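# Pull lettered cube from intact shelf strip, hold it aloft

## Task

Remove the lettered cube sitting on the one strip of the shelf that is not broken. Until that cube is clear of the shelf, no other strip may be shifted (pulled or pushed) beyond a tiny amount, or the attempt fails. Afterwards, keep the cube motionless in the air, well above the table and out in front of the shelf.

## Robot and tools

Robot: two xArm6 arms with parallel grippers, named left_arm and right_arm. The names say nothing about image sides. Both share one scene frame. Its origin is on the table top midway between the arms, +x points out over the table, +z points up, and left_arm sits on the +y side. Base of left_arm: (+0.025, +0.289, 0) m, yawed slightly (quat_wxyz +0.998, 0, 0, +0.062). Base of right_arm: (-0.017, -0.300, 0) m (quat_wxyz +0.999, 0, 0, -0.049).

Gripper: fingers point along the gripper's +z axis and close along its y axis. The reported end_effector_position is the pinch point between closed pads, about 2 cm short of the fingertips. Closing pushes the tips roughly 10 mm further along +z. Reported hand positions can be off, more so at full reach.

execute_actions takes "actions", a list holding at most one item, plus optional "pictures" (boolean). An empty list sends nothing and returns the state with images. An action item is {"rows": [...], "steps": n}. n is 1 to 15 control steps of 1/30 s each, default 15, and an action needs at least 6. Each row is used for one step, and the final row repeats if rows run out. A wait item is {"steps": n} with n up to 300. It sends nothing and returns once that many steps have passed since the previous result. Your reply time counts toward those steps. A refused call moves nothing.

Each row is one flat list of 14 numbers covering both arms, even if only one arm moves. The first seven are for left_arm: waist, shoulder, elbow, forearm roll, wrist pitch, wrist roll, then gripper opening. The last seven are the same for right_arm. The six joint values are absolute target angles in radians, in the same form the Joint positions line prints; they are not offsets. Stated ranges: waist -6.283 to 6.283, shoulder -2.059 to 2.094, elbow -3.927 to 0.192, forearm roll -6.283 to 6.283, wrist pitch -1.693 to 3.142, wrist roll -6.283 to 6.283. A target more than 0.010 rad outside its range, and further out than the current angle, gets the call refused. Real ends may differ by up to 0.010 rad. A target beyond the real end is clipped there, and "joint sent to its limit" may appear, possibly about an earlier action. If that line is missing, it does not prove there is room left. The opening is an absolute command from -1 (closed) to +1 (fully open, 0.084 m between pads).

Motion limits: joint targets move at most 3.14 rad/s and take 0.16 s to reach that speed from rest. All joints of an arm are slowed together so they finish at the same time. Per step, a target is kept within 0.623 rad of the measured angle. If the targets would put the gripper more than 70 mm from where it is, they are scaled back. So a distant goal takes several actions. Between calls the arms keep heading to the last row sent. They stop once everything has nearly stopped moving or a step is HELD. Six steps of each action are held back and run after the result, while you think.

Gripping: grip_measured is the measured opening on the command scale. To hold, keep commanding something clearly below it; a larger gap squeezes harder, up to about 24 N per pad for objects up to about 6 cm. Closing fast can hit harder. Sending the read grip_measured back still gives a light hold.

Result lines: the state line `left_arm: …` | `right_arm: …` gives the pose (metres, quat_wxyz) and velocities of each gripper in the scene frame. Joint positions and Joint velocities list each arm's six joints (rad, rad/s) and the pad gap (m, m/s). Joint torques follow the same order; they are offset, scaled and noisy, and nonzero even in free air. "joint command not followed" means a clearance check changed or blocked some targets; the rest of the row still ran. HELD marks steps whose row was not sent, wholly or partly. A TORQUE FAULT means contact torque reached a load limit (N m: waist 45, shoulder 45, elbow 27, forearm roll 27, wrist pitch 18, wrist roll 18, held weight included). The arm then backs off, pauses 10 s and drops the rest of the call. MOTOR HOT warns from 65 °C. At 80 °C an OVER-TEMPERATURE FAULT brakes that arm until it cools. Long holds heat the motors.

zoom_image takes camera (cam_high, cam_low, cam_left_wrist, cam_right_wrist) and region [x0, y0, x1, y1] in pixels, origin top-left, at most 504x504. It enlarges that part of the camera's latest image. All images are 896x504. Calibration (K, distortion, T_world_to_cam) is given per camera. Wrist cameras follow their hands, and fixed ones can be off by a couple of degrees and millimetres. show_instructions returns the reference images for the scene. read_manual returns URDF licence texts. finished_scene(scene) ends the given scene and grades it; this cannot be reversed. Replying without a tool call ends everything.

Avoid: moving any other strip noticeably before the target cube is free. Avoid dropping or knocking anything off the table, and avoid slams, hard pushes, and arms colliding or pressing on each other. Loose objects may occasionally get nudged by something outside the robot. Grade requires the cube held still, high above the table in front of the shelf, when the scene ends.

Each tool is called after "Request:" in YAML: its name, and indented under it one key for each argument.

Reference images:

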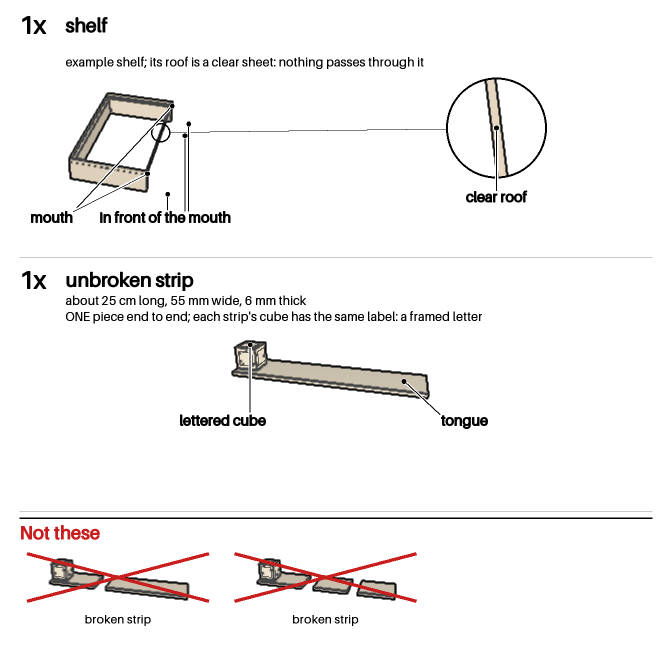

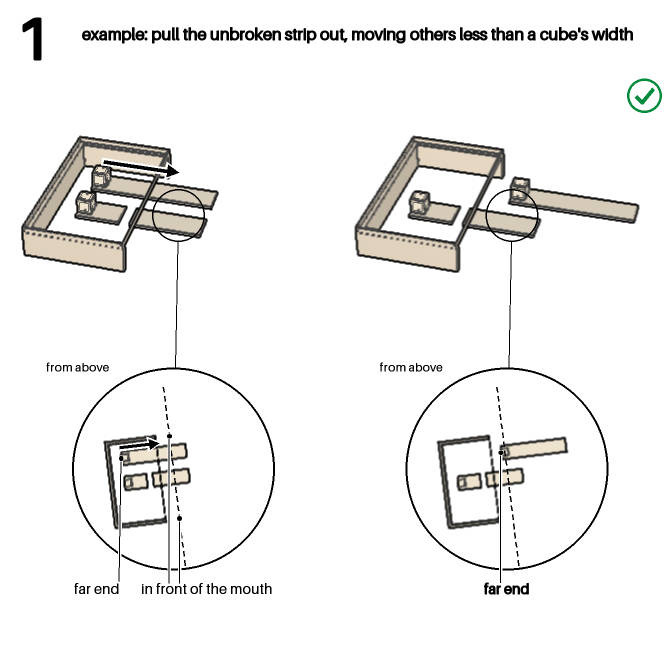

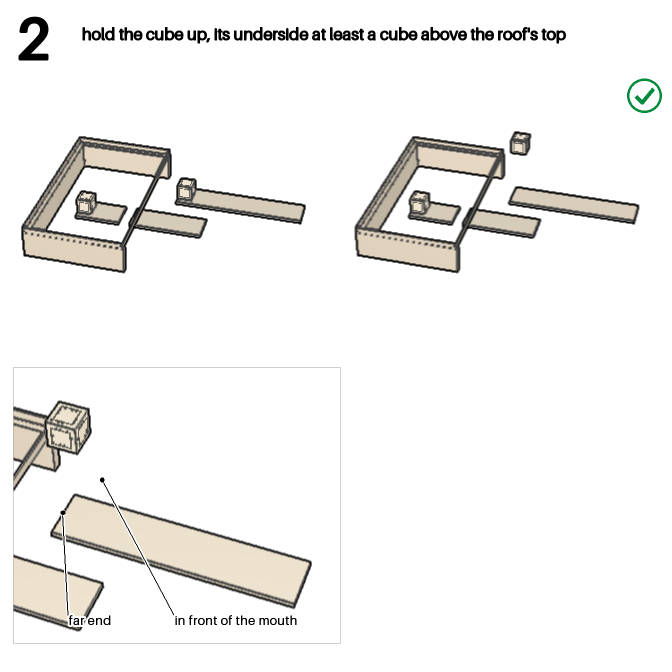

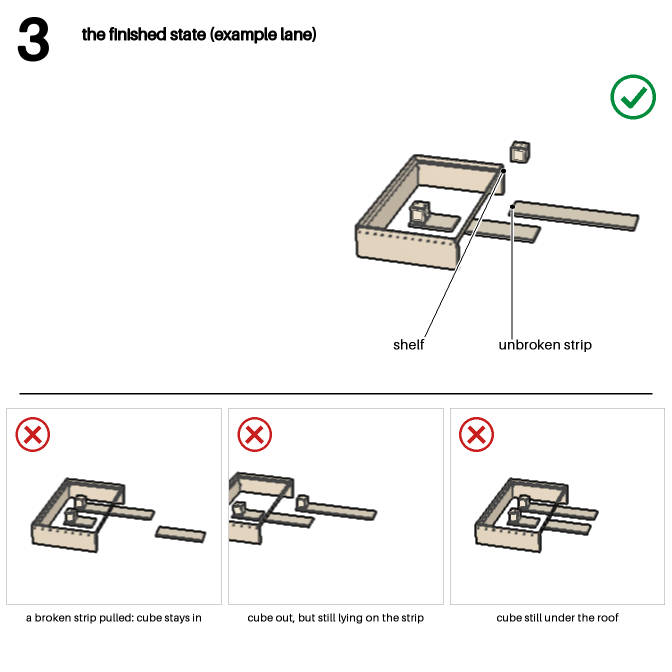

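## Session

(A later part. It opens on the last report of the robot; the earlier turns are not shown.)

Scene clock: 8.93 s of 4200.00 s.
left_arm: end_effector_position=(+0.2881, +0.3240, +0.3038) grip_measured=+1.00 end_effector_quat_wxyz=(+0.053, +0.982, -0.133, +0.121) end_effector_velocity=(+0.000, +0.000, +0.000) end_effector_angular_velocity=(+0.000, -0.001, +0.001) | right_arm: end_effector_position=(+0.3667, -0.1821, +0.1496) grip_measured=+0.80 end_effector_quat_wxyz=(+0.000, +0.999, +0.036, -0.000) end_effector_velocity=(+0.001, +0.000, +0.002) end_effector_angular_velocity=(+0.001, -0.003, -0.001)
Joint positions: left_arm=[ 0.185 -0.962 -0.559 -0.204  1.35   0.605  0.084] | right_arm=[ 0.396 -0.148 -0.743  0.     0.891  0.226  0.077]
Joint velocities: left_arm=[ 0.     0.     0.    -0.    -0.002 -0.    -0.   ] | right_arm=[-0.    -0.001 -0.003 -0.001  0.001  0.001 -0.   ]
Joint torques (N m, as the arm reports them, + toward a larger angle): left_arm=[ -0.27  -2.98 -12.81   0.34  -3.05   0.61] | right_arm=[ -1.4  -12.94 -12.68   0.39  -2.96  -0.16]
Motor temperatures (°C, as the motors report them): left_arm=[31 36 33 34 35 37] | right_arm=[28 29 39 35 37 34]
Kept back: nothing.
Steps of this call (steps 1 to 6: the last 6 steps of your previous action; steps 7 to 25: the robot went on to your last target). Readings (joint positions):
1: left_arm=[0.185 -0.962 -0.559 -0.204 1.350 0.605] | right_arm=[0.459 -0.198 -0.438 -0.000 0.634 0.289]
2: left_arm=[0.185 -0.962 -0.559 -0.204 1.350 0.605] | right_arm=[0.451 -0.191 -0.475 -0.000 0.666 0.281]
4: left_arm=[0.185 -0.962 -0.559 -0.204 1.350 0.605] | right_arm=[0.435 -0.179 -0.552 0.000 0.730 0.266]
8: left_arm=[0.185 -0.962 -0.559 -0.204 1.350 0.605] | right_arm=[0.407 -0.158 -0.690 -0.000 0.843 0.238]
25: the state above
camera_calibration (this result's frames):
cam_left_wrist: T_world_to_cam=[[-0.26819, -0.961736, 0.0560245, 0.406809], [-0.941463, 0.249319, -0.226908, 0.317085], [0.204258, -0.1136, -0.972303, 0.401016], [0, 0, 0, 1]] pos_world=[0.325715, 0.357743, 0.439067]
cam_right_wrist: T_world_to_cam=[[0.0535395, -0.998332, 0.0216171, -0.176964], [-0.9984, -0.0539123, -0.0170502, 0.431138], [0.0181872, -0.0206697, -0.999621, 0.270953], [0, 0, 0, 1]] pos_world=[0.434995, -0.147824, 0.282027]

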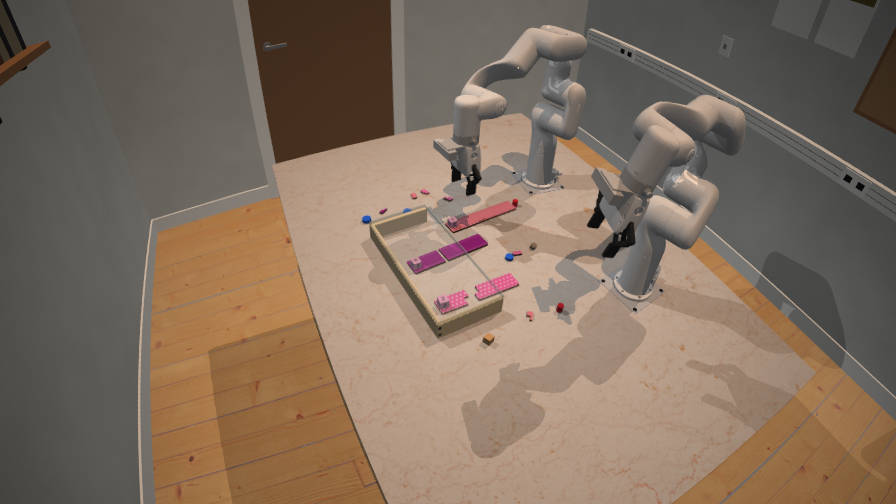

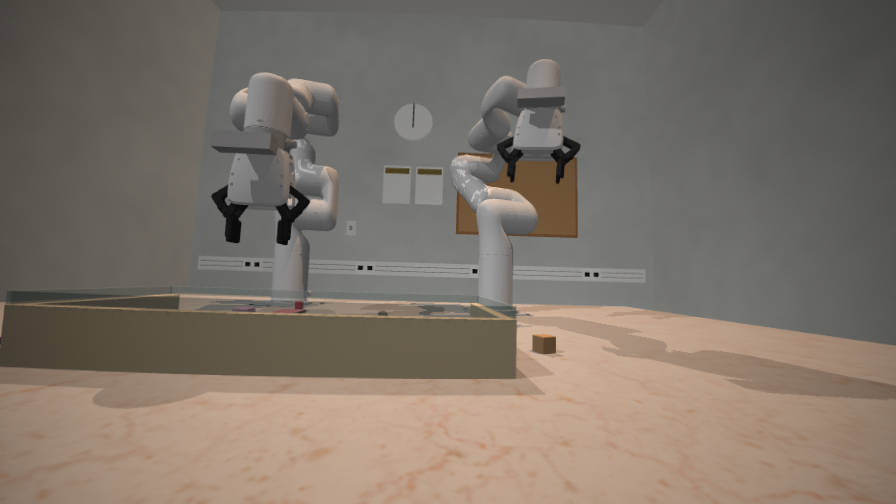

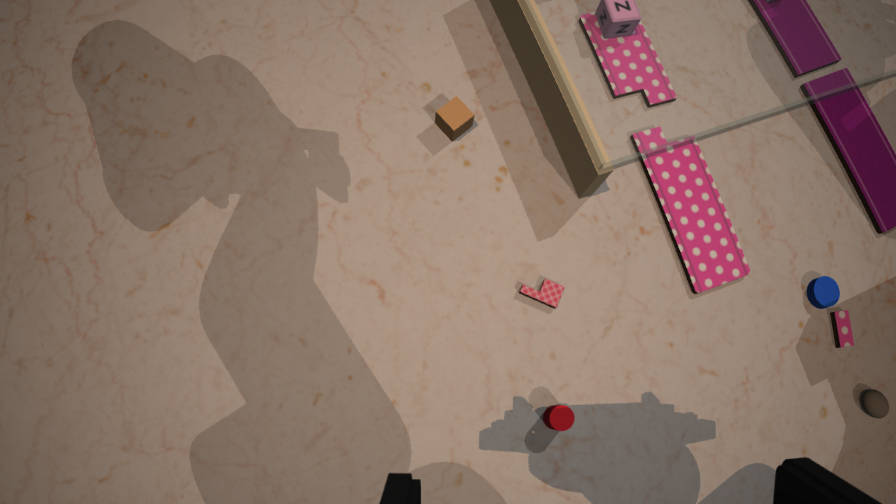

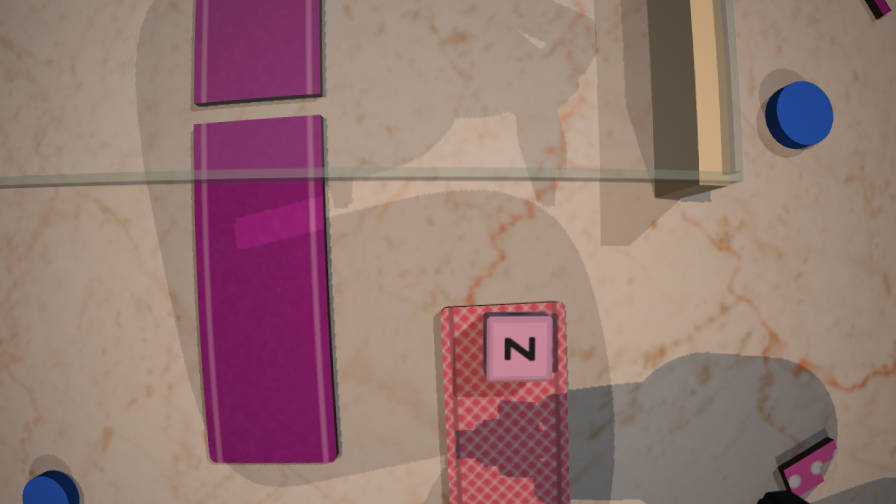

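Request:
execute_actions:
  actions:
    - {"rows":[[0.185,-0.962,-0.559,-0.204,1.35,0.605,1,0.373,0.224,-0.785,0,0.561,0.24,0.4]]}

Request:
execute_actions:
  actions:
    - {"steps":14}

Request:
execute_actions:
  actions:
    - {"rows":[[0.185,-0.962,-0.559,-0.204,1.35,0.605,1,0.373,0.224,-0.785,0,0.561,0.24,-0.8]]}

Request:
execute_actions:
  actions:
    - {"rows":[[0.185,-0.962,-0.559,-0.204,1.35,0.605,1,0.373,-0.2,-0.9,0,1.1,0.24,-0.8]]}

Request:
execute_actions:
  actions:
    - {"steps":30}
  pictures: true

Scene clock: 9.60 s of 4200.00 s.
left_arm: end_effector_position=(+0.2881, +0.3240, +0.3038) grip_measured=+1.00 end_effector_quat_wxyz=(+0.053, +0.982, -0.133, +0.121) end_effector_velocity=(+0.000, +0.000, -0.000) end_effector_angular_velocity=(+0.000, -0.000, +0.000) | right_arm: end_effector_position=(+0.3939, -0.1802, +0.0778) grip_measured=+0.39 end_effector_quat_wxyz=(+0.001, +1.000, +0.025, -0.002) end_effector_velocity=(+0.096, -0.002, -0.358) end_effector_angular_velocity=(-0.003, +0.014, -0.110)
Joint positions: left_arm=[ 0.185 -0.962 -0.559 -0.204  1.35   0.605  0.084] | right_arm=[ 0.382  0.083 -0.767  0.     0.688  0.235  0.061]
Joint velocities: left_arm=[-0. -0.  0.  0. -0. -0.  0.] | right_arm=[-0.068  1.104 -0.12   0.001 -0.969  0.041  0.   ]
Joint torques (N m, as the arm reports them, + toward a larger angle): left_arm=[ -0.36  -2.83 -12.79   0.4   -3.05   0.6 ] | right_arm=[ -1.85 -16.77 -12.11   0.35  -3.21   0.03]
Motor temperatures (°C, as the motors report them): left_arm=[31 36 34 34 35 37] | right_arm=[28 29 40 35 37 34]
Steps of this call (steps 1 to 11: the robot went on to your last target; steps 12 to 20: the first 9 steps of this action). Readings (joint positions):
12: left_arm=[0.185 -0.962 -0.559 -0.204 1.350 0.605] | right_arm=[0.396 -0.148 -0.743 0.000 0.891 0.226]
13: left_arm=[0.185 -0.962 -0.559 -0.204 1.350 0.605] | right_arm=[0.396 -0.146 -0.743 0.000 0.888 0.226]
15: left_arm=[0.185 -0.962 -0.559 -0.204 1.350 0.605] | right_arm=[0.394 -0.114 -0.750 -0.000 0.855 0.228]
19: left_arm=[0.185 -0.962 -0.559 -0.204 1.350 0.605] | right_arm=[0.384 0.046 -0.764 0.000 0.720 0.233]
20: the state above

Scene clock: 10.07 s of 4200.00 s.
left_arm: end_effector_position=(+0.2881, +0.3240, +0.3038) grip_measured=+1.00 end_effector_quat_wxyz=(+0.053, +0.982, -0.133, +0.121) end_effector_velocity=(+0.000, -0.000, -0.000) end_effector_angular_velocity=(+0.000, -0.000, -0.000) | right_arm: end_effector_position=(+0.4056, -0.1807, +0.0332) grip_measured=+0.39 end_effector_quat_wxyz=(-0.000, +1.000, +0.018, +0.001) end_effector_velocity=(-0.002, -0.001, -0.006) end_effector_angular_velocity=(-0.002, +0.009, -0.002)
Joint positions: left_arm=[ 0.185 -0.962 -0.559 -0.204  1.35   0.605  0.084] | right_arm=[ 0.373  0.222 -0.785 -0.     0.562  0.24   0.061]
Joint velocities: left_arm=[-0.  0.  0.  0. -0.  0.  0.] | right_arm=[-0.001  0.014  0.002  0.    -0.007  0.     0.   ]
Joint torques (N m, as the arm reports them, + toward a larger angle): left_arm=[ -0.23  -3.12 -12.59   0.46  -3.05   0.57] | right_arm=[ -1.65 -17.33 -10.79   0.59  -2.96  -0.11]
Motor temperatures (°C, as the motors report them): left_arm=[31 36 34 34 35 37] | right_arm=[28 29 40 35 37 34]
Kept back: nothing.
Steps of this call (steps 1 to 6: the last 6 steps of your previous action; steps 7 to 14: the robot went on to your last target). Readings (joint positions):
1: left_arm=[0.185 -0.962 -0.559 -0.204 1.350 0.605] | right_arm=[0.379 0.119 -0.772 0.000 0.656 0.236]
2: left_arm=[0.185 -0.962 -0.559 -0.204 1.350 0.605] | right_arm=[0.377 0.152 -0.775 0.000 0.628 0.237]
4: left_arm=[0.185 -0.962 -0.559 -0.204 1.350 0.605] | right_arm=[0.375 0.194 -0.778 0.000 0.593 0.239]
8: left_arm=[0.185 -0.962 -0.559 -0.204 1.350 0.605] | right_arm=[0.373 0.216 -0.784 -0.000 0.568 0.240]
14: the state above

Scene clock: 10.37 s of 4200.00 s.
left_arm: end_effector_position=(+0.2881, +0.3240, +0.3038) grip_measured=+1.00 end_effector_quat_wxyz=(+0.053, +0.982, -0.133, +0.121) end_effector_velocity=(+0.000, +0.000, -0.000) end_effector_angular_velocity=(-0.000, -0.001, +0.001) | right_arm: end_effector_position=(+0.4054, -0.1808, +0.0325) grip_measured=-0.46 end_effector_quat_wxyz=(-0.000, +1.000, +0.018, +0.000) end_effector_velocity=(-0.000, +0.000, -0.000) end_effector_angular_velocity=(+0.000, +0.001, -0.001)
Joint positions: left_arm=[ 0.185 -0.962 -0.559 -0.204  1.35   0.605  0.084] | right_arm=[ 0.373  0.224 -0.785 -0.     0.561  0.24   0.024]
Joint velocities: left_arm=[-0.     0.     0.001 -0.    -0.002 -0.001 -0.   ] | right_arm=[0.    0.001 0.    0.001 0.    0.001 0.   ]
Joint torques (N m, as the arm reports them, + toward a larger angle): left_arm=[ -0.52  -2.67 -12.55   0.29  -3.07   0.6 ] | right_arm=[ -1.54 -16.66 -10.41   0.61  -2.72  -0.35]
Motor temperatures (°C, as the motors report them): left_arm=[31 36 34 34 35 37] | right_arm=[28 29 40 35 37 34]
Steps of this call (steps 1 to 9: the first 9 steps of this action). Readings (joint positions):
1: left_arm=[0.185 -0.962 -0.559 -0.204 1.350 0.605] | right_arm=[0.373 0.222 -0.785 -0.000 0.562 0.240]
2: left_arm=[0.185 -0.962 -0.559 -0.204 1.350 0.605] | right_arm=[0.373 0.223 -0.785 -0.000 0.561 0.240]
4: left_arm=[0.185 -0.962 -0.559 -0.204 1.350 0.605] | right_arm=[0.373 0.223 -0.785 -0.000 0.561 0.240]
8: left_arm=[0.185 -0.962 -0.559 -0.204 1.350 0.605] | right_arm=[0.373 0.224 -0.785 -0.000 0.561 0.240]
9: the state above

Scene clock: 10.87 s of 4200.00 s.
left_arm: end_effector_position=(+0.2881, +0.3240, +0.3038) grip_measured=+1.00 end_effector_quat_wxyz=(+0.053, +0.982, -0.133, +0.121) end_effector_velocity=(+0.000, +0.000, +0.000) end_effector_angular_velocity=(+0.000, -0.001, +0.000) | right_arm: end_effector_position=(+0.4071, -0.1803, +0.1106) grip_measured=-0.46 end_effector_quat_wxyz=(-0.000, +1.000, +0.018, +0.002) end_effector_velocity=(-0.042, -0.012, +0.368) end_effector_angular_velocity=(-0.004, +0.015, -0.001)
Joint positions: left_arm=[ 0.185 -0.962 -0.559 -0.204  1.35   0.605  0.084] | right_arm=[ 0.373  0.048 -0.835 -0.     0.784  0.24   0.024]
Joint velocities: left_arm=[-0.  0. -0.  0. -0. -0.  0.] | right_arm=[-0.    -0.839 -0.214  0.001  1.068 -0.    -0.   ]
Joint torques (N m, as the arm reports them, + toward a larger angle): left_arm=[ -0.05  -2.87 -12.69   0.36  -3.04   0.57] | right_arm=[ -1.88 -14.25 -11.22   0.43  -2.7   -0.19]
Motor temperatures (°C, as the motors report them): left_arm=[31 36 34 34 35 37] | right_arm=[28 29 40 35 37 34]
Steps of this call (steps 1 to 6: the last 6 steps of your previous action; steps 7 to 15: the first 9 steps of this action). Readings (joint positions):
7: left_arm=[0.185 -0.962 -0.559 -0.204 1.350 0.605] | right_arm=[0.373 0.224 -0.785 0.000 0.561 0.240]
8: left_arm=[0.185 -0.962 -0.559 -0.204 1.350 0.605] | right_arm=[0.373 0.222 -0.785 0.000 0.564 0.240]
10: left_arm=[0.185 -0.962 -0.559 -0.204 1.350 0.605] | right_arm=[0.373 0.198 -0.789 0.000 0.602 0.240]
14: left_arm=[0.185 -0.962 -0.559 -0.204 1.350 0.605] | right_arm=[0.373 0.076 -0.827 -0.000 0.748 0.240]
15: the state above

Scene clock: 11.87 s of 4200.00 s.
left_arm: end_effector_position=(+0.2881, +0.3240, +0.3038) grip_measured=+1.00 end_effector_quat_wxyz=(+0.053, +0.982, -0.133, +0.121) end_effector_velocity=(+0.000, +0.000, -0.000) end_effector_angular_velocity=(+0.000, -0.001, +0.000) | right_arm: end_effector_position=(+0.3793, -0.1882, +0.2186) grip_measured=-0.46 end_effector_quat_wxyz=(+0.000, +1.000, +0.018, -0.000) end_effector_velocity=(+0.000, -0.000, +0.001) end_effector_angular_velocity=(+0.000, -0.002, -0.001)
Joint positions: left_arm=[ 0.185 -0.962 -0.559 -0.204  1.35   0.605  0.084] | right_arm=[ 0.373 -0.2   -0.9    0.     1.1    0.24   0.024]
Joint velocities: left_arm=[ 0.     0.     0.    -0.    -0.001 -0.    -0.   ] | right_arm=[-0.001 -0.001 -0.001 -0.     0.     0.001 -0.   ]
Joint torques (N m, as the arm reports them, + toward a larger angle): left_arm=[ -0.23  -3.05 -12.78   0.38  -3.05   0.58] | right_arm=[ -1.15 -12.92 -13.65   0.63  -2.89  -0.21]
Motor temperatures (°C, as the motors report them): left_arm=[31 36 34 34 35 37] | right_arm=[28 29 40 35 37 34]
Kept back: nothing.
Steps of this call (steps 1 to 6: the last 6 steps of your previous action; steps 7 to 30: the robot went on to your last target). Readings (joint positions):
1: left_arm=[0.185 -0.962 -0.559 -0.204 1.350 0.605] | right_arm=[0.373 0.020 -0.842 -0.000 0.820 0.240]
2: left_arm=[0.185 -0.962 -0.559 -0.204 1.350 0.605] | right_arm=[0.373 -0.009 -0.849 -0.000 0.856 0.240]
4: left_arm=[0.185 -0.962 -0.559 -0.204 1.350 0.605] | right_arm=[0.373 -0.065 -0.864 -0.000 0.928 0.240]
8: left_arm=[0.185 -0.962 -0.559 -0.204 1.350 0.605] | right_arm=[0.373 -0.165 -0.892 -0.000 1.051 0.240]
30: the state above
All arms were judged still, so your last target was given up. Only a new action makes them travel on or press farther. Fingers that are still opening or closing keep moving.
camera_calibration (this result's frames):
cam_left_wrist: T_world_to_cam=[[-0.26819, -0.961736, 0.0560244, 0.406809], [-0.941463, 0.249319, -0.226909, 0.317085], [0.204258, -0.1136, -0.972303, 0.401016], [0, 0, 0, 1]] pos_world=[0.325715, 0.357743, 0.439067]
cam_right_wrist: T_world_to_cam=[[0.0164919, -0.999631, 0.021575, -0.171386], [-0.999709, -0.0168654, -0.0172451, 0.452121], [0.0176026, -0.0212843, -0.999618, 0.339687], [0, 0, 0, 1]] pos_world=[0.448836, -0.156468, 0.351052]

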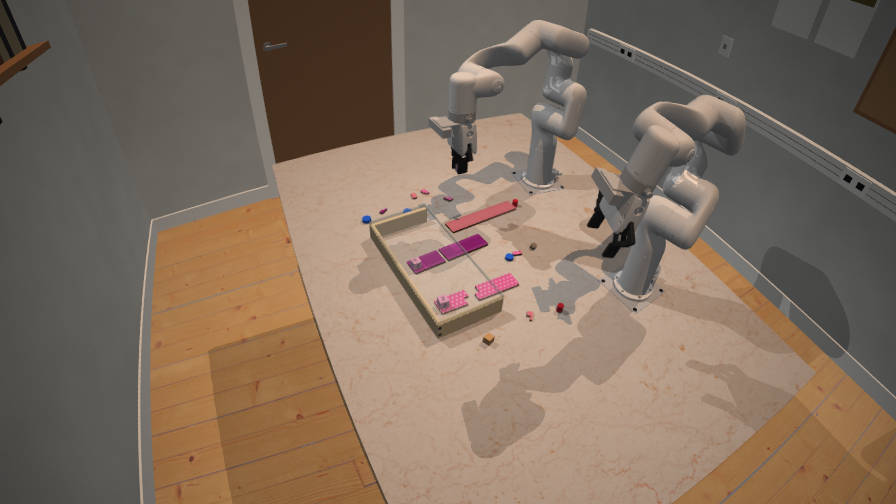

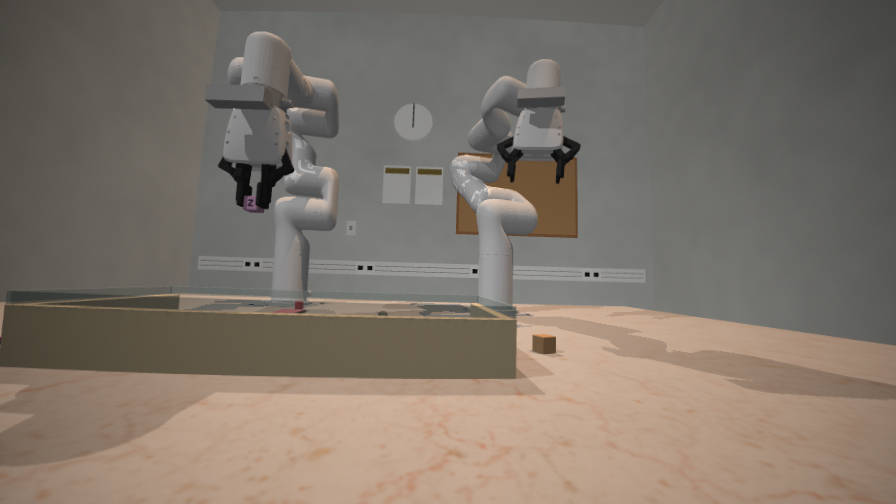

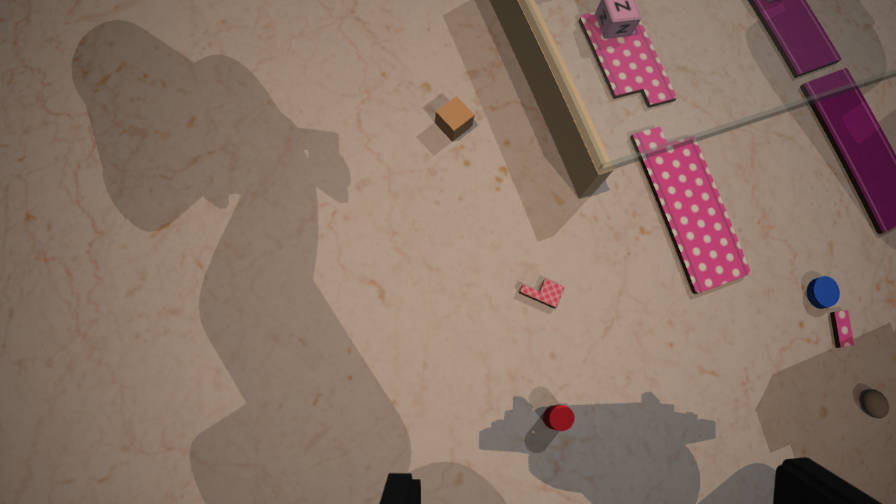

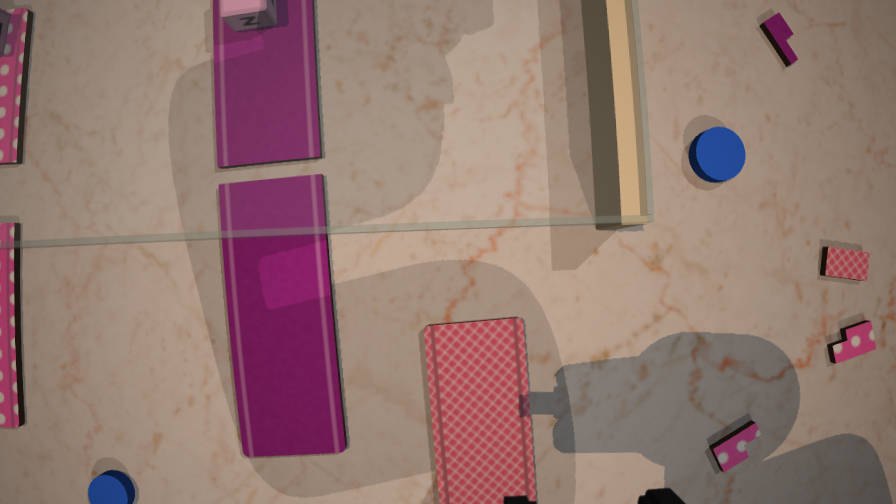

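Request:
finished_scene:
  scene: 1

The scene is finished: the task was done.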